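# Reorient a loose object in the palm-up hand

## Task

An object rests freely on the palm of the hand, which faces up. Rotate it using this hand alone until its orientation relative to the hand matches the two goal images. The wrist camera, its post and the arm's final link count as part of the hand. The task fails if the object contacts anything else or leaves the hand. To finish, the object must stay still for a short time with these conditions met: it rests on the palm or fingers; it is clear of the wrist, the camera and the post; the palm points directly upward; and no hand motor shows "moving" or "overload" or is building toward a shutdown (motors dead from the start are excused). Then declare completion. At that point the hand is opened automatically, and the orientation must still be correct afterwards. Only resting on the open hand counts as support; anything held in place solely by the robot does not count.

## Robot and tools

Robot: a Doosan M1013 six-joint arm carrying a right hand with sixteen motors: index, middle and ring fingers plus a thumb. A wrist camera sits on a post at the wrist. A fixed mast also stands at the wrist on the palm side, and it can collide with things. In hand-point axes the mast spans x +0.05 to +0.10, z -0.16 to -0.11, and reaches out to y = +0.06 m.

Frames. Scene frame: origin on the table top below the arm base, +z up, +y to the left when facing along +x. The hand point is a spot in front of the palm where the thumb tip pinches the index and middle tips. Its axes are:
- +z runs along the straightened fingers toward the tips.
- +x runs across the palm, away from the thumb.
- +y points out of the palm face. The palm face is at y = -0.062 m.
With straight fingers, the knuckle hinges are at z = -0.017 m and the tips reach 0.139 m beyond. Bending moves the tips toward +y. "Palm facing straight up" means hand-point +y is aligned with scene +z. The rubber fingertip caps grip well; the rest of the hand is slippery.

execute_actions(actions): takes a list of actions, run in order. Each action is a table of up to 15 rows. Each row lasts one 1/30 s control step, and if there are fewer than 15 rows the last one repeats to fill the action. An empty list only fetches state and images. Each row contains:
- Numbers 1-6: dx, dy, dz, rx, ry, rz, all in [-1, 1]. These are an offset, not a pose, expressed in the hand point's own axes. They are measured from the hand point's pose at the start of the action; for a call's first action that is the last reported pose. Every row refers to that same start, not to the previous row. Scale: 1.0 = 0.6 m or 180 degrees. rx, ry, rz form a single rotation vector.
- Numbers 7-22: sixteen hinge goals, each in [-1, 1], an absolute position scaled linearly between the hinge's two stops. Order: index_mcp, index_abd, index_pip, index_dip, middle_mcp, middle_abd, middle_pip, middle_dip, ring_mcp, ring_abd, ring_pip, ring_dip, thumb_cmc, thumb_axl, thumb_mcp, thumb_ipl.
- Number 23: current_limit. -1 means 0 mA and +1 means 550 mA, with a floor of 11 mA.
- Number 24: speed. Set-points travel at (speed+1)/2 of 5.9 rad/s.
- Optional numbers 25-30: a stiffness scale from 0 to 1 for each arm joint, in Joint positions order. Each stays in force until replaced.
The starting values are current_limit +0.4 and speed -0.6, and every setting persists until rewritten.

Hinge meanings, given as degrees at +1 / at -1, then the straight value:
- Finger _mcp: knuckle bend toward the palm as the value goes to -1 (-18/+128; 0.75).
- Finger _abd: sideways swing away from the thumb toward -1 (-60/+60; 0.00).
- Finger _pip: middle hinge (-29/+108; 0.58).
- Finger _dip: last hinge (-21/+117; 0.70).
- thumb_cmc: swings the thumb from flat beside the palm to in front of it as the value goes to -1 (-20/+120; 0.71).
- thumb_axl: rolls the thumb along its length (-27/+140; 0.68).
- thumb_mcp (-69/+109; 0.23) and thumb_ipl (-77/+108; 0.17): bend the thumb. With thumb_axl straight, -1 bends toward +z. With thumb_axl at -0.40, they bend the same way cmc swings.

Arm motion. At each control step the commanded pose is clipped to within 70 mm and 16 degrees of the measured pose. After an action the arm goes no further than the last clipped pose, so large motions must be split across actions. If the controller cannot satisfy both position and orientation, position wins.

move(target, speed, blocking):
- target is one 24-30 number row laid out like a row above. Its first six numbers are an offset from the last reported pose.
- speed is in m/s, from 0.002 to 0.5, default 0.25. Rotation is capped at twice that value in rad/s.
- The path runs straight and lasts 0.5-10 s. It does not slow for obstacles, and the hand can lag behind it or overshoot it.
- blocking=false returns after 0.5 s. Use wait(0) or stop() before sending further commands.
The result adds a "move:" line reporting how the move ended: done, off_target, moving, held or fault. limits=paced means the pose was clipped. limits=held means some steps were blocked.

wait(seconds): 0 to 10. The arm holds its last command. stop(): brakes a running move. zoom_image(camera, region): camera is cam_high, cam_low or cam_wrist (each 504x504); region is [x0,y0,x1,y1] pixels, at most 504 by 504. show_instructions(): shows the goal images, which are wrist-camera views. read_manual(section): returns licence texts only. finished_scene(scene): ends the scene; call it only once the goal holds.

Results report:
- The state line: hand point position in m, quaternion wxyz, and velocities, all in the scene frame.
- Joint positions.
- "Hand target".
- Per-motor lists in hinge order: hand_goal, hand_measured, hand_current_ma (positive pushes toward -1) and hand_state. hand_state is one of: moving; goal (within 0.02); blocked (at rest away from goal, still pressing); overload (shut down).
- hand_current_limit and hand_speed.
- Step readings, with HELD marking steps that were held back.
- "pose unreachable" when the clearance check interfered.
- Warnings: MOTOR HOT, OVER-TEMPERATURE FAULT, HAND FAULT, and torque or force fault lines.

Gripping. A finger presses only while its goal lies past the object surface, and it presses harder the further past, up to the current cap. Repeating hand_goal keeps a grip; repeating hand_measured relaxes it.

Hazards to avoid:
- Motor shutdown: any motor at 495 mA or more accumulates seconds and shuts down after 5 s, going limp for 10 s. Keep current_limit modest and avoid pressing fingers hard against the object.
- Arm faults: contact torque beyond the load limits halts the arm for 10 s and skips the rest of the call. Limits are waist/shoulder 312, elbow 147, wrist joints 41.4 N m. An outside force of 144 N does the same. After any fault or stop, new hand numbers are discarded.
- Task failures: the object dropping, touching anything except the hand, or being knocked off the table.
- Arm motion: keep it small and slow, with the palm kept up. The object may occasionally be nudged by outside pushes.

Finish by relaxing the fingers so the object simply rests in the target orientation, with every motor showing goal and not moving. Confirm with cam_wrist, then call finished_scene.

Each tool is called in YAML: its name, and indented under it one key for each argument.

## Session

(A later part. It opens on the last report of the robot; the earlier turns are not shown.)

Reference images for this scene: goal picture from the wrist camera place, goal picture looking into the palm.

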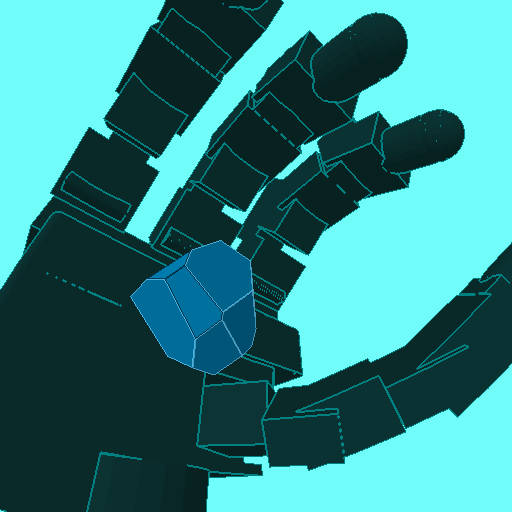

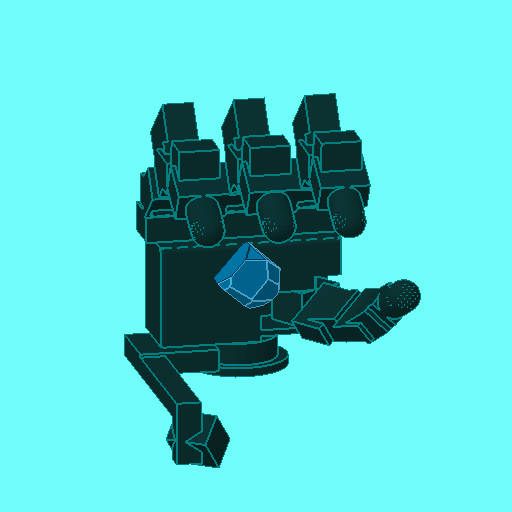

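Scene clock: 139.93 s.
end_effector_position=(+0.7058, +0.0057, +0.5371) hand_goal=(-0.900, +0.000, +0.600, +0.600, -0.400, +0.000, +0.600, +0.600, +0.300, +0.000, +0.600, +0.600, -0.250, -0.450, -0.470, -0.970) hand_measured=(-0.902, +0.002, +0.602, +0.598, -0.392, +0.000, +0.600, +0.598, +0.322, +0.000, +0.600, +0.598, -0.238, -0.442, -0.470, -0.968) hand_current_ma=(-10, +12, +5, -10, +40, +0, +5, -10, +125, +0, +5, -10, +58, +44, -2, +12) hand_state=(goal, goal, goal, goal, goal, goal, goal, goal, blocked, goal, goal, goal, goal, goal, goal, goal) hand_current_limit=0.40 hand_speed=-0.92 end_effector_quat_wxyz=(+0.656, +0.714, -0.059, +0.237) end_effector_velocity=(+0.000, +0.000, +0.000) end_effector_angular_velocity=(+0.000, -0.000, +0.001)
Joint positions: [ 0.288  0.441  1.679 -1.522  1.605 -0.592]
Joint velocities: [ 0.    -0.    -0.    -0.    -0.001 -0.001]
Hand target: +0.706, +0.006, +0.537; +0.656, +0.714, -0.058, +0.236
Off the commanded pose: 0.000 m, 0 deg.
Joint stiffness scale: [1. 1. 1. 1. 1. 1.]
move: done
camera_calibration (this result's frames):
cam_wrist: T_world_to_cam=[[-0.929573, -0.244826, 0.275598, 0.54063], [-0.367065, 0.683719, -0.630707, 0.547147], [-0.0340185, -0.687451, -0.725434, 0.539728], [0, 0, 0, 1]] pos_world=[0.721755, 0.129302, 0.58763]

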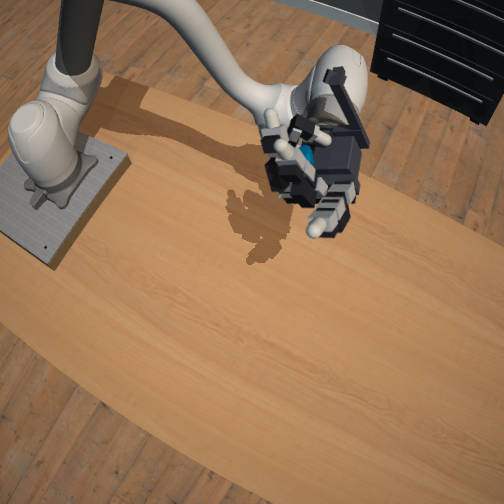

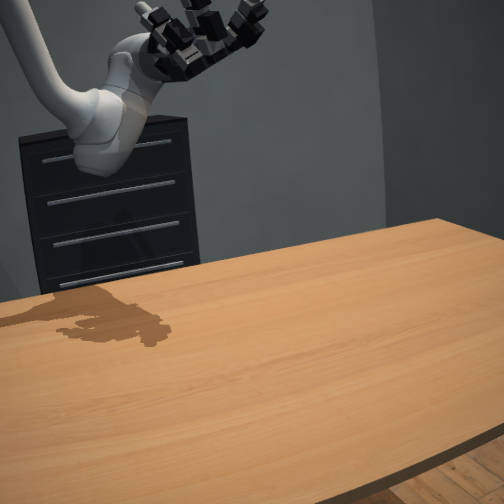

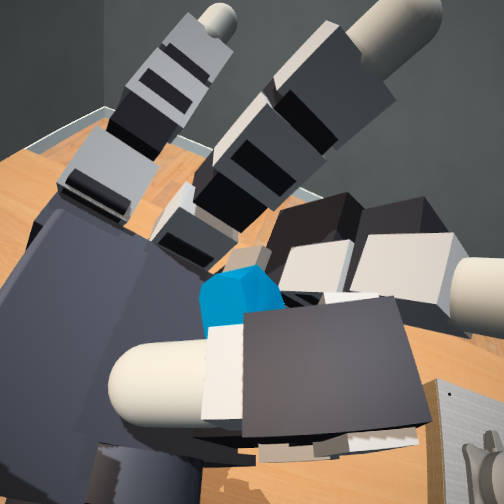

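move:
  target: [0,0,0,-0.005,0,-0.138,-0.9,0,0.6,0.6,-0.4,0,0.6,0.6,0.3,0,0.6,0.6,-0.25,-0.45,-0.47,-0.97,0.4,-0.92]
  speed: 0.12

move:
  target: [0,0,0,0,0,0,0.6,0,0.6,0.6,0.6,0,0.6,0.6,0.6,0,0.6,0.6,0.5,-0.45,0.1,0.1,0.4,-0.6]

zoom_image:
  camera: "cam_high"
  region: [220,90,360,230]

zoom_image:
  camera: "cam_wrist"
  region: [130,200,330,400]

Scene clock: 147.70 s.
end_effector_position=(+0.7085, +0.0049, +0.5356) hand_goal=(-0.900, +0.000, +0.600, +0.600, -0.400, +0.000, +0.600, +0.600, +0.300, +0.000, +0.600, +0.600, -0.250, -0.450, -0.470, -0.970) hand_measured=(-0.902, +0.002, +0.602, +0.598, -0.392, +0.000, +0.600, +0.598, +0.322, +0.000, +0.600, +0.598, -0.240, -0.442, -0.470, -0.968) hand_current_ma=(-10, +12, +5, -10, +40, +0, +5, -10, +124, +0, +5, -10, +56, +44, -2, +12) hand_state=(goal, goal, goal, goal, goal, goal, goal, goal, blocked, goal, goal, goal, goal, goal, goal, goal) hand_current_limit=0.40 hand_speed=-0.92 end_effector_quat_wxyz=(+0.694, +0.708, +0.094, +0.092) end_effector_velocity=(-0.000, -0.000, +0.001) end_effector_angular_velocity=(-0.004, +0.011, -0.000)
Joint positions: [ 0.288  0.417  1.76  -1.526  1.606 -0.963]
Joint velocities: [-0.    -0.002  0.002 -0.     0.    -0.011]
Hand target: +0.706, +0.006, +0.537; +0.697, +0.705, +0.094, +0.090
Off the commanded pose: 0.003 m, 1 deg.
Joint stiffness scale: [1. 1. 1. 1. 1. 1.]
move: done
camera_calibration (this result's frames):
cam_wrist: T_world_to_cam=[[-0.734576, -0.197379, 0.649184, 0.204876], [-0.610222, 0.610527, -0.504862, 0.652986], [-0.296696, -0.767006, -0.568924, 0.64083], [0, 0, 0, 1]] pos_world=[0.739094, 0.133293, 0.561249]

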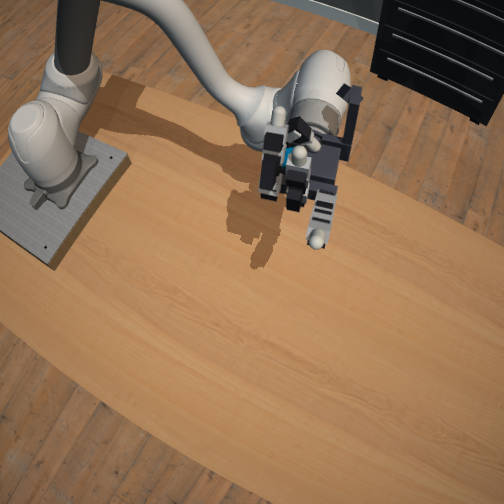

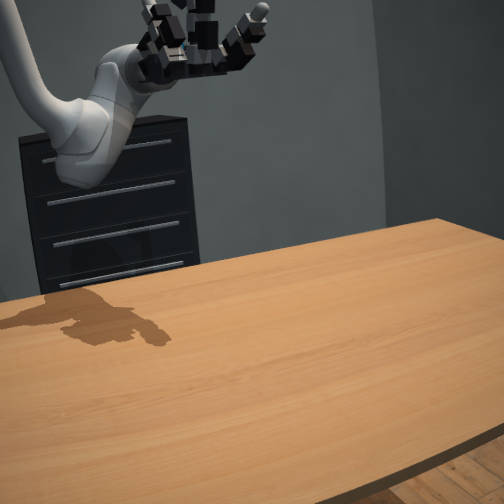

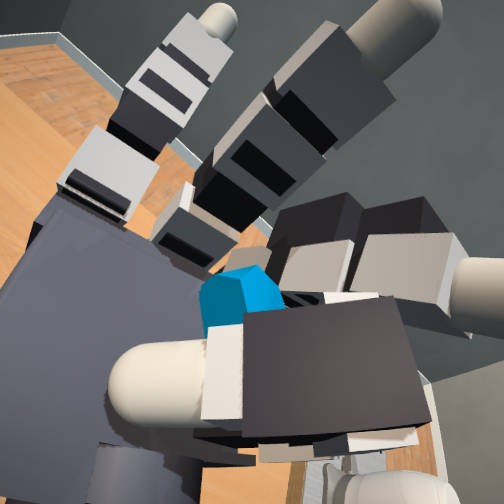

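Scene clock: 149.60 s.
end_effector_position=(+0.7085, +0.0049, +0.5356) hand_goal=(+0.600, +0.000, +0.600, +0.600, +0.600, +0.000, +0.600, +0.600, +0.600, +0.000, +0.600, +0.600, +0.500, -0.450, +0.100, +0.100) hand_measured=(+0.610, +0.002, +0.602, +0.598, +0.610, +0.000, +0.600, +0.598, +0.610, +0.000, +0.602, +0.598, +0.510, -0.448, +0.104, +0.100) hand_current_ma=(+57, +12, +5, -10, +54, +0, +5, -10, +54, +0, +6, -10, +50, +13, +21, -5) hand_state=(goal, goal, goal, goal, goal, goal, goal, goal, goal, goal, goal, goal, goal, goal, goal, goal) hand_current_limit=0.40 hand_speed=-0.60 end_effector_quat_wxyz=(+0.694, +0.708, +0.094, +0.092) end_effector_velocity=(-0.000, -0.000, +0.000) end_effector_angular_velocity=(-0.000, -0.002, -0.001)
Joint positions: [ 0.288  0.417  1.76  -1.526  1.606 -0.963]
Joint velocities: [-0.    -0.     0.    -0.     0.001  0.002]
Hand target: +0.709, +0.005, +0.536; +0.694, +0.708, +0.094, +0.092
Off the commanded pose: 0.000 m, 0 deg.
Joint stiffness scale: [1. 1. 1. 1. 1. 1.]
move: done
camera_calibration (this result's frames):
cam_wrist: T_world_to_cam=[[-0.734457, -0.197347, 0.649329, 0.204716], [-0.610317, 0.610496, -0.504785, 0.653015], [-0.296794, -0.767039, -0.568827, 0.640851], [0, 0, 0, 1]] pos_world=[0.739102, 0.133295, 0.561238]

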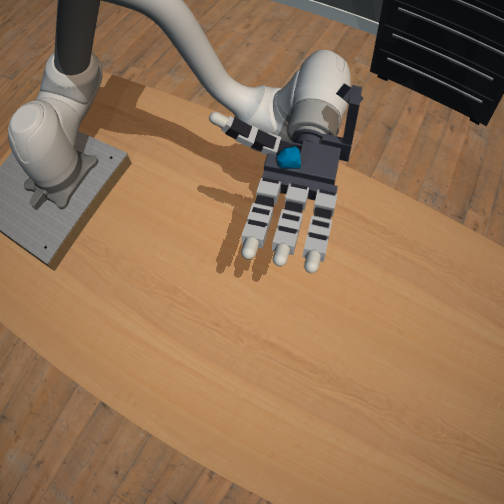

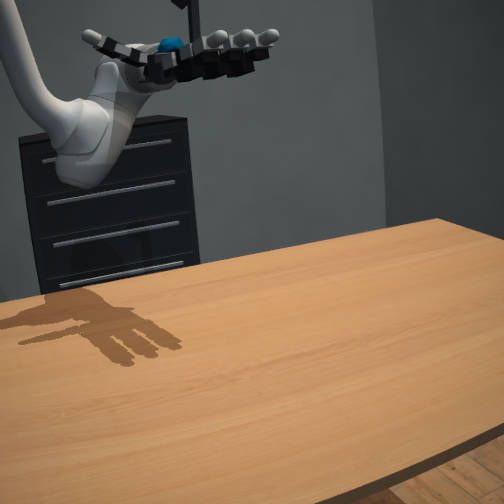

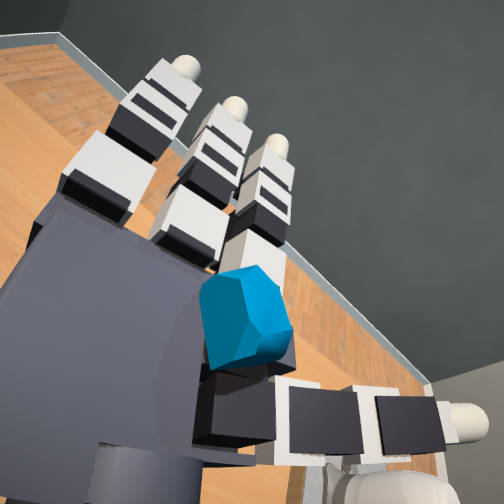

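Region (220, 90, 360, 230) of cam_high's 504x504 image, scaled by 3.600, with more detail than that image has.

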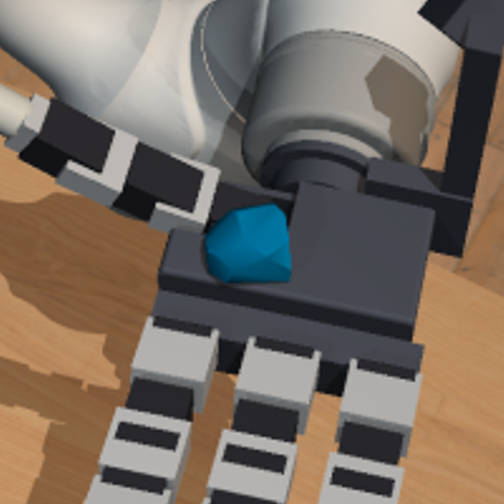

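Region (130, 200, 330, 400) of cam_wrist's 504x504 image, scaled by 2.520, with more detail than that image has.

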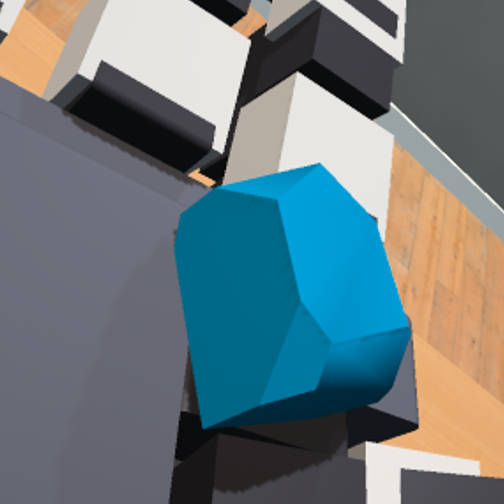

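move:
  target: [0,0,0,0,0,0,0.6,0,0.6,0.6,0.6,0,0.6,0.6,0.6,0,0.6,0.6,-0.55,-0.3,-0.25,-0.9,0.4,-0.6]

move:
  target: [0,0,0,0,0,0,0.6,0,0.6,0.6,0.6,0,0.6,0.6,0.6,0,0.6,0.6,-0.55,0.4,-0.25,-0.9,0.4,-0.85]

zoom_image:
  camera: "cam_high"
  region: [220,90,360,230]

Scene clock: 159.43 s.
end_effector_position=(+0.7085, +0.0049, +0.5356) hand_goal=(+0.600, +0.000, +0.600, +0.600, +0.600, +0.000, +0.600, +0.600, +0.600, +0.000, +0.600, +0.600, -0.550, -0.300, -0.250, -0.900) hand_measured=(+0.610, +0.002, +0.602, +0.598, +0.610, +0.000, +0.600, +0.598, +0.610, +0.000, +0.602, +0.598, -0.552, -0.302, -0.252, -0.900) hand_current_ma=(+57, +12, +5, -10, +54, +0, +5, -10, +54, +0, +6, -10, -11, -11, -16, +7) hand_state=(goal, goal, goal, goal, goal, goal, goal, goal, goal, goal, goal, goal, goal, goal, goal, goal) hand_current_limit=0.40 hand_speed=-0.60 end_effector_quat_wxyz=(+0.694, +0.708, +0.094, +0.092) end_effector_velocity=(-0.000, -0.000, +0.000) end_effector_angular_velocity=(-0.000, +0.001, -0.000)
Joint positions: [ 0.288  0.417  1.76  -1.526  1.606 -0.963]
Joint velocities: [-0.    -0.     0.    -0.     0.    -0.001]
Hand target: +0.709, +0.005, +0.536; +0.694, +0.708, +0.094, +0.092
Off the commanded pose: 0.000 m, 0 deg.
Joint stiffness scale: [1. 1. 1. 1. 1. 1.]
move: done
camera_calibration (this result's frames):
cam_wrist: T_world_to_cam=[[-0.734457, -0.197347, 0.649328, 0.204716], [-0.610317, 0.610496, -0.504786, 0.653015], [-0.296794, -0.767039, -0.568827, 0.640851], [0, 0, 0, 1]] pos_world=[0.739102, 0.133295, 0.561238]

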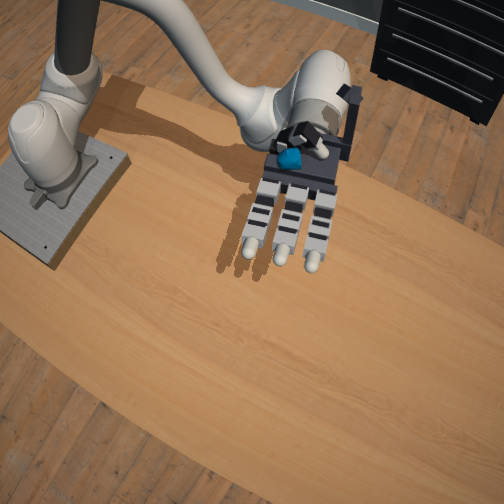

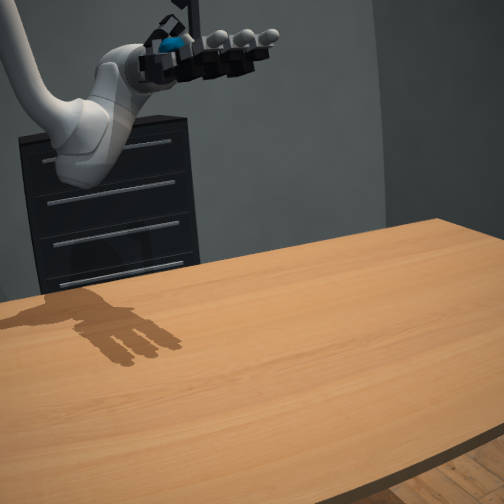

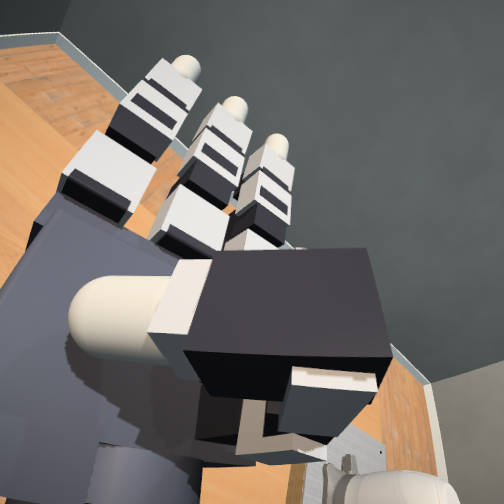

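Scene clock: 161.97 s.
end_effector_position=(+0.7085, +0.0049, +0.5356) hand_goal=(+0.600, +0.000, +0.600, +0.600, +0.600, +0.000, +0.600, +0.600, +0.600, +0.000, +0.600, +0.600, -0.550, +0.400, -0.250, -0.900) hand_measured=(+0.610, +0.002, +0.602, +0.598, +0.610, +0.000, +0.600, +0.598, +0.610, +0.000, +0.602, +0.598, -0.552, +0.398, -0.252, -0.900) hand_current_ma=(+57, +12, +5, -10, +54, +0, +5, -10, +54, +0, +6, -10, -11, -18, -16, +7) hand_state=(goal, goal, goal, goal, goal, goal, goal, goal, goal, goal, goal, goal, goal, goal, goal, goal) hand_current_limit=0.40 hand_speed=-0.85 end_effector_quat_wxyz=(+0.694, +0.708, +0.094, +0.092) end_effector_velocity=(-0.000, -0.000, +0.000) end_effector_angular_velocity=(+0.001, -0.002, +0.000)
Joint positions: [ 0.288  0.417  1.76  -1.526  1.606 -0.963]
Joint velocities: [-0.    -0.001 -0.    -0.    -0.     0.002]
Hand target: +0.709, +0.005, +0.536; +0.694, +0.708, +0.094, +0.092
Off the commanded pose: 0.000 m, 0 deg.
Joint stiffness scale: [1. 1. 1. 1. 1. 1.]
move: done
camera_calibration (this result's frames):
cam_wrist: T_world_to_cam=[[-0.734457, -0.197347, 0.649328, 0.204716], [-0.610317, 0.610496, -0.504786, 0.653015], [-0.296794, -0.767039, -0.568827, 0.640851], [0, 0, 0, 1]] pos_world=[0.739102, 0.133295, 0.561238]

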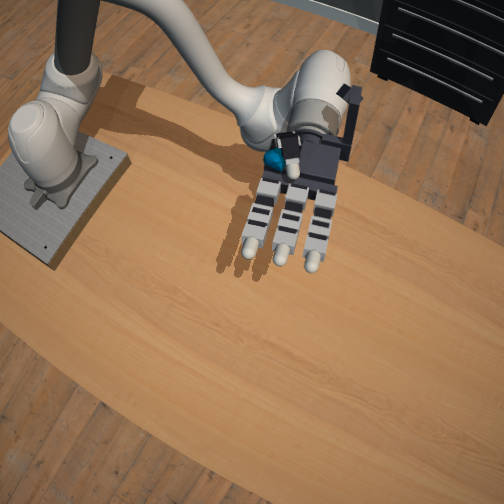

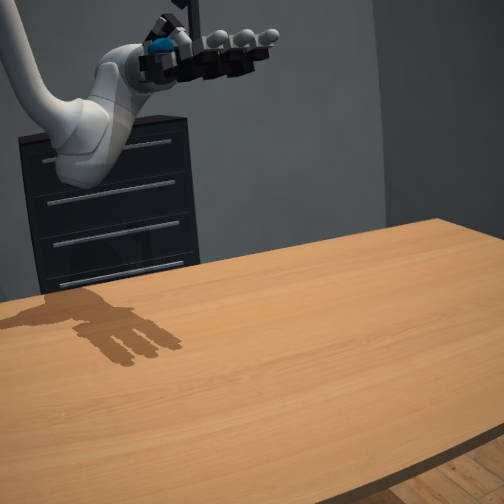

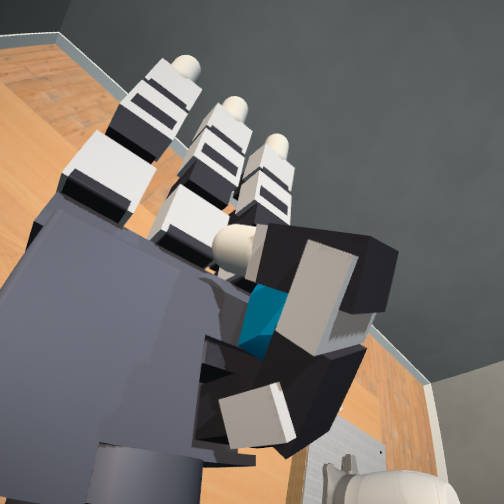

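Region (220, 90, 360, 230) of cam_high's 504x504 image, scaled by 3.600, with more detail than that image has.

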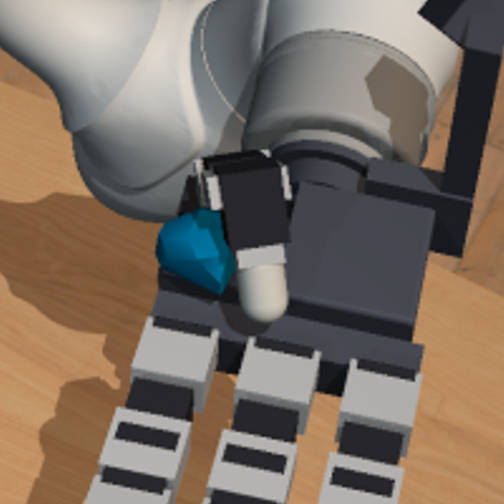

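move:
  target: [0,0,0,0,0,0,0.6,0,0.6,0.6,0.6,0,0.6,0.6,0.6,0,0.6,0.6,-0.55,0.0,0.23,0.17,0.4,-0.6]

move:
  target: [0,0,0,0,0,0,0.6,0,0.6,0.6,0.6,0,0.6,0.6,0.6,0,0.6,0.6,0.4,0.68,0.23,0.17,0.4,-0.6]

zoom_image:
  camera: "cam_high"
  region: [220,90,360,230]

zoom_image:
  camera: "cam_wrist"
  region: [170,220,370,420]

Scene clock: 171.77 s.
end_effector_position=(+0.7085, +0.0049, +0.5356) hand_goal=(+0.600, +0.000, +0.600, +0.600, +0.600, +0.000, +0.600, +0.600, +0.600, +0.000, +0.600, +0.600, -0.550, +0.000, +0.230, +0.170) hand_measured=(+0.610, +0.002, +0.602, +0.598, +0.610, +0.000, +0.600, +0.598, +0.610, +0.000, +0.602, +0.598, -0.552, +0.002, +0.228, +0.168) hand_current_ma=(+57, +12, +5, -10, +54, +0, +5, -10, +54, +0, +6, -10, -10, +14, -13, -14) hand_state=(goal, goal, goal, goal, goal, goal, goal, goal, goal, goal, goal, goal, goal, goal, goal, goal) hand_current_limit=0.40 hand_speed=-0.60 end_effector_quat_wxyz=(+0.694, +0.708, +0.094, +0.092) end_effector_velocity=(-0.000, -0.000, +0.001) end_effector_angular_velocity=(-0.000, -0.000, -0.000)
Joint positions: [ 0.288  0.417  1.76  -1.526  1.606 -0.963]
Joint velocities: [ 0.    -0.001  0.    -0.     0.    -0.   ]
Hand target: +0.709, +0.005, +0.536; +0.694, +0.708, +0.094, +0.092
Off the commanded pose: 0.000 m, 0 deg.
Joint stiffness scale: [1. 1. 1. 1. 1. 1.]
move: done
camera_calibration (this result's frames):
cam_wrist: T_world_to_cam=[[-0.734457, -0.197347, 0.649329, 0.204716], [-0.610317, 0.610496, -0.504786, 0.653015], [-0.296794, -0.767039, -0.568827, 0.640851], [0, 0, 0, 1]] pos_world=[0.739102, 0.133295, 0.561238]

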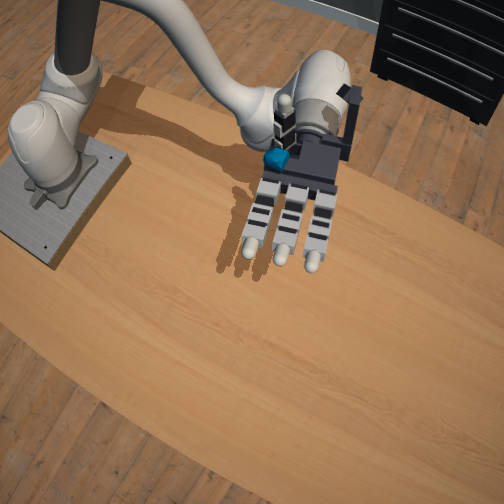

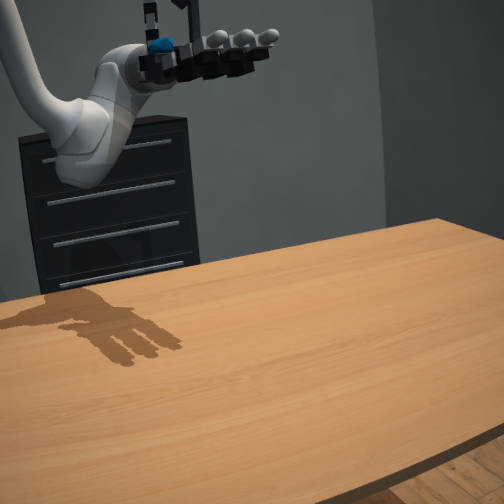

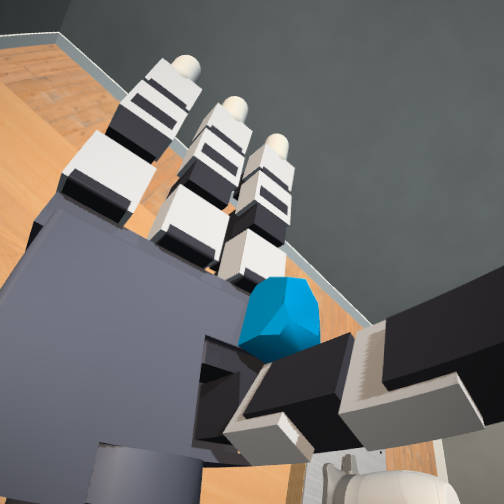

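Scene clock: 173.03 s.
end_effector_position=(+0.7085, +0.0049, +0.5356) hand_goal=(+0.600, +0.000, +0.600, +0.600, +0.600, +0.000, +0.600, +0.600, +0.600, +0.000, +0.600, +0.600, +0.400, +0.680, +0.230, +0.170) hand_measured=(+0.610, +0.002, +0.602, +0.598, +0.610, +0.000, +0.600, +0.598, +0.610, +0.000, +0.602, +0.598, +0.410, +0.678, +0.230, +0.168) hand_current_ma=(+57, +12, +5, -10, +54, +0, +5, -10, +54, +0, +6, -10, +52, -14, -6, -12) hand_state=(goal, goal, goal, goal, goal, goal, goal, goal, goal, goal, goal, goal, goal, goal, goal, goal) hand_current_limit=0.40 hand_speed=-0.60 end_effector_quat_wxyz=(+0.694, +0.708, +0.094, +0.092) end_effector_velocity=(-0.000, -0.000, -0.000) end_effector_angular_velocity=(-0.001, +0.002, -0.001)
Joint positions: [ 0.288  0.417  1.76  -1.526  1.606 -0.963]
Joint velocities: [-0.     0.     0.    -0.     0.001 -0.002]
Hand target: +0.709, +0.005, +0.536; +0.694, +0.708, +0.094, +0.092
Off the commanded pose: 0.000 m, 0 deg.
Joint stiffness scale: [1. 1. 1. 1. 1. 1.]
move: done
camera_calibration (this result's frames):
cam_wrist: T_world_to_cam=[[-0.734457, -0.197347, 0.649328, 0.204716], [-0.610317, 0.610496, -0.504786, 0.653015], [-0.296794, -0.767039, -0.568827, 0.640851], [0, 0, 0, 1]] pos_world=[0.739102, 0.133295, 0.561238]

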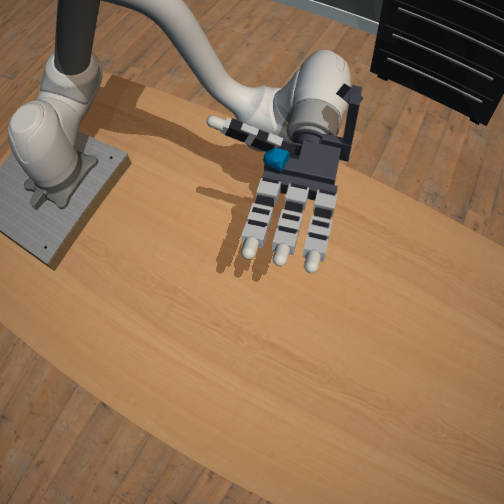

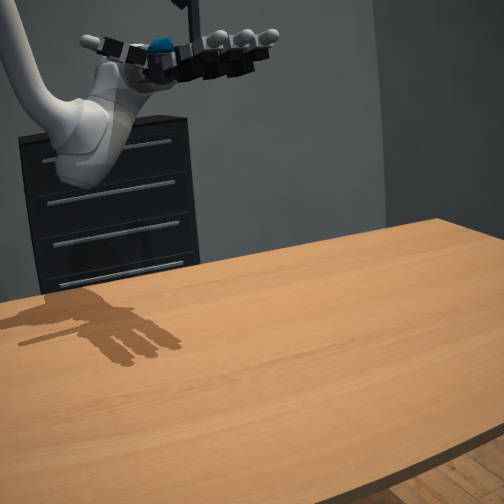

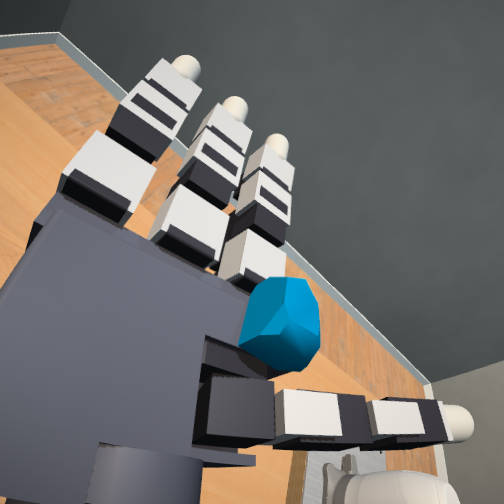

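Region (220, 90, 360, 230) of cam_high's 504x504 image, scaled by 3.600, with more detail than that image has.

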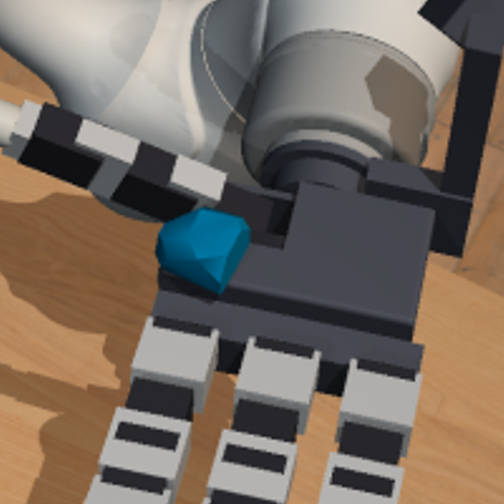

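Region (170, 220, 370, 420) of cam_wrist's 504x504 image, scaled by 2.520, with more detail than that image has.

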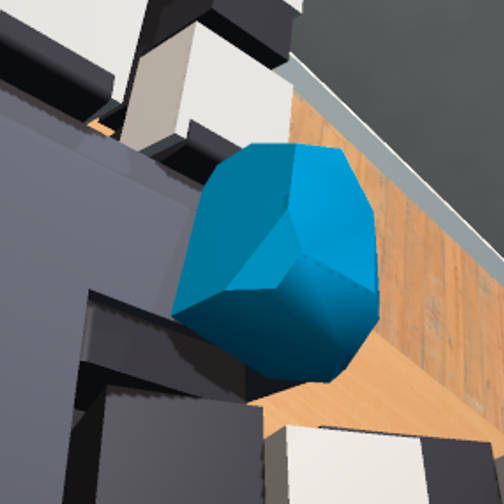

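move:
  target: [0,0,0,0,0,0,0.7,0,0.6,0.6,0.6,0,0.6,0.6,0.6,0,0.6,0.6,0.25,0.68,-0.6,0.1,0.4,-0.75]

move:
  target: [0,0,0,0,0,0,0.7,0,0.6,0.6,0.6,0,0.6,0.6,0.6,0,0.6,0.6,-0.4,0.68,-0.72,0.0,0.4,-0.85]

zoom_image:
  camera: "cam_high"
  region: [220,90,360,230]

Scene clock: 180.37 s.
end_effector_position=(+0.7085, +0.0049, +0.5356) hand_goal=(+0.700, +0.000, +0.600, +0.600, +0.600, +0.000, +0.600, +0.600, +0.600, +0.000, +0.600, +0.600, +0.250, +0.680, -0.600, +0.100) hand_measured=(+0.710, +0.002, +0.602, +0.598, +0.610, +0.000, +0.600, +0.598, +0.610, +0.000, +0.602, +0.598, +0.266, +0.682, -0.600, +0.102) hand_current_ma=(+56, +12, +6, -10, +54, +0, +5, -10, +54, +0, +6, -10, +84, +17, -2, +7) hand_state=(goal, goal, goal, goal, goal, goal, goal, goal, goal, goal, goal, goal, goal, goal, goal, goal) hand_current_limit=0.40 hand_speed=-0.75 end_effector_quat_wxyz=(+0.694, +0.708, +0.094, +0.092) end_effector_velocity=(-0.001, -0.000, +0.000) end_effector_angular_velocity=(+0.000, -0.002, -0.001)
Joint positions: [ 0.288  0.417  1.76  -1.526  1.606 -0.963]
Joint velocities: [ 0.    -0.     0.     0.     0.001  0.002]
Hand target: +0.709, +0.005, +0.536; +0.694, +0.708, +0.094, +0.092
Off the commanded pose: 0.000 m, 0 deg.
Joint stiffness scale: [1. 1. 1. 1. 1. 1.]
move: done
camera_calibration (this result's frames):
cam_wrist: T_world_to_cam=[[-0.734457, -0.197347, 0.649329, 0.204716], [-0.610317, 0.610496, -0.504786, 0.653015], [-0.296794, -0.767039, -0.568827, 0.640851], [0, 0, 0, 1]] pos_world=[0.739102, 0.133295, 0.561238]

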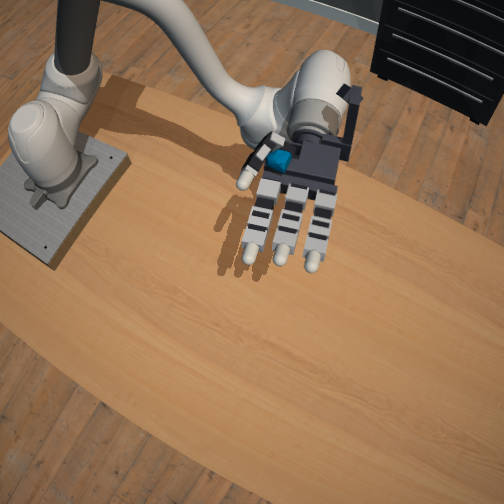

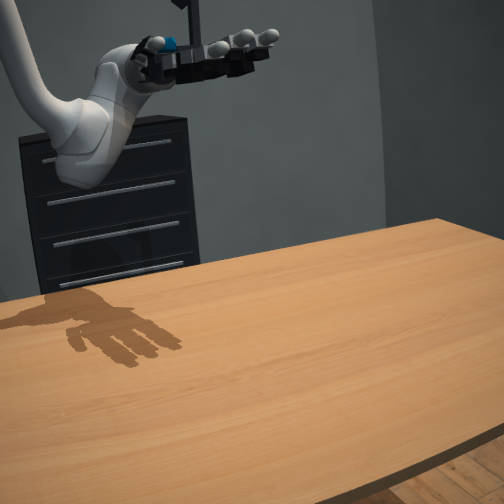

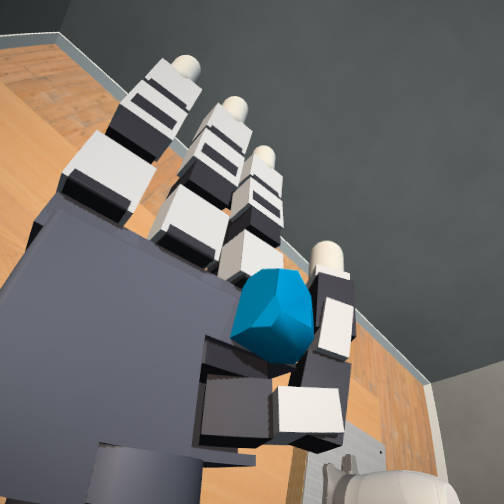

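Scene clock: 182.40 s.
end_effector_position=(+0.7085, +0.0049, +0.5356) hand_goal=(+0.700, +0.000, +0.600, +0.600, +0.600, +0.000, +0.600, +0.600, +0.600, +0.000, +0.600, +0.600, -0.400, +0.680, -0.720, +0.000) hand_measured=(+0.710, +0.002, +0.602, +0.598, +0.610, +0.000, +0.600, +0.598, +0.610, +0.000, +0.602, +0.598, -0.390, +0.686, -0.722, +0.000) hand_current_ma=(+56, +12, +6, -10, +54, +0, +5, -10, +54, +0, +6, -10, +55, +35, -13, +3) hand_state=(goal, goal, goal, goal, goal, goal, goal, goal, goal, goal, goal, goal, goal, goal, goal, goal) hand_current_limit=0.40 hand_speed=-0.85 end_effector_quat_wxyz=(+0.694, +0.708, +0.094, +0.092) end_effector_velocity=(+0.000, +0.000, -0.000) end_effector_angular_velocity=(-0.001, +0.001, -0.000)
Joint positions: [ 0.288  0.417  1.76  -1.526  1.606 -0.963]
Joint velocities: [ 0.     0.    -0.    -0.     0.    -0.001]
Hand target: +0.709, +0.005, +0.536; +0.694, +0.708, +0.094, +0.092
Off the commanded pose: 0.000 m, 0 deg.
Joint stiffness scale: [1. 1. 1. 1. 1. 1.]
move: done
camera_calibration (this result's frames):
cam_wrist: T_world_to_cam=[[-0.734457, -0.197347, 0.649328, 0.204716], [-0.610317, 0.610496, -0.504785, 0.653015], [-0.296794, -0.767039, -0.568827, 0.640851], [0, 0, 0, 1]] pos_world=[0.739102, 0.133295, 0.561238]

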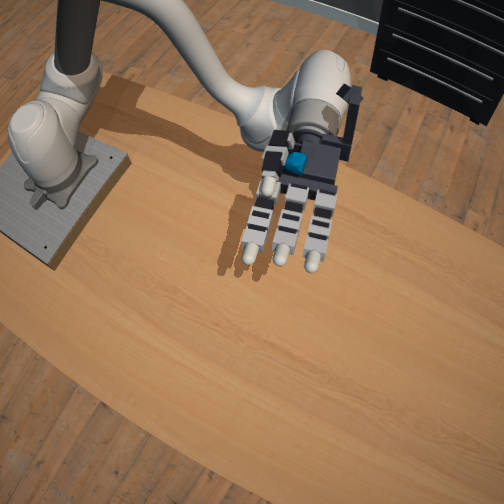

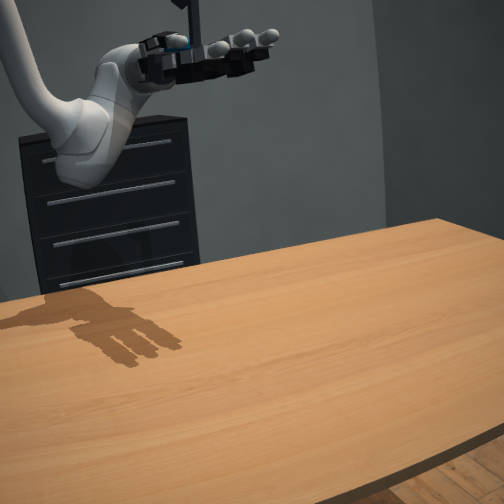

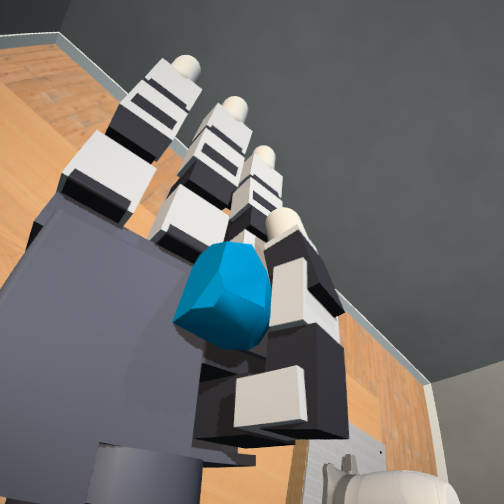

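Region (220, 90, 360, 230) of cam_high's 504x504 image, scaled by 3.600, with more detail than that image has.

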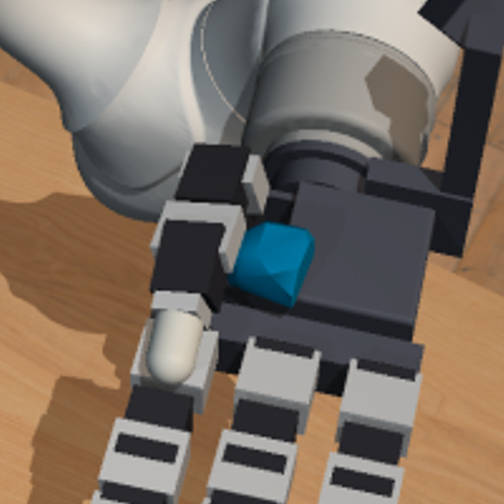

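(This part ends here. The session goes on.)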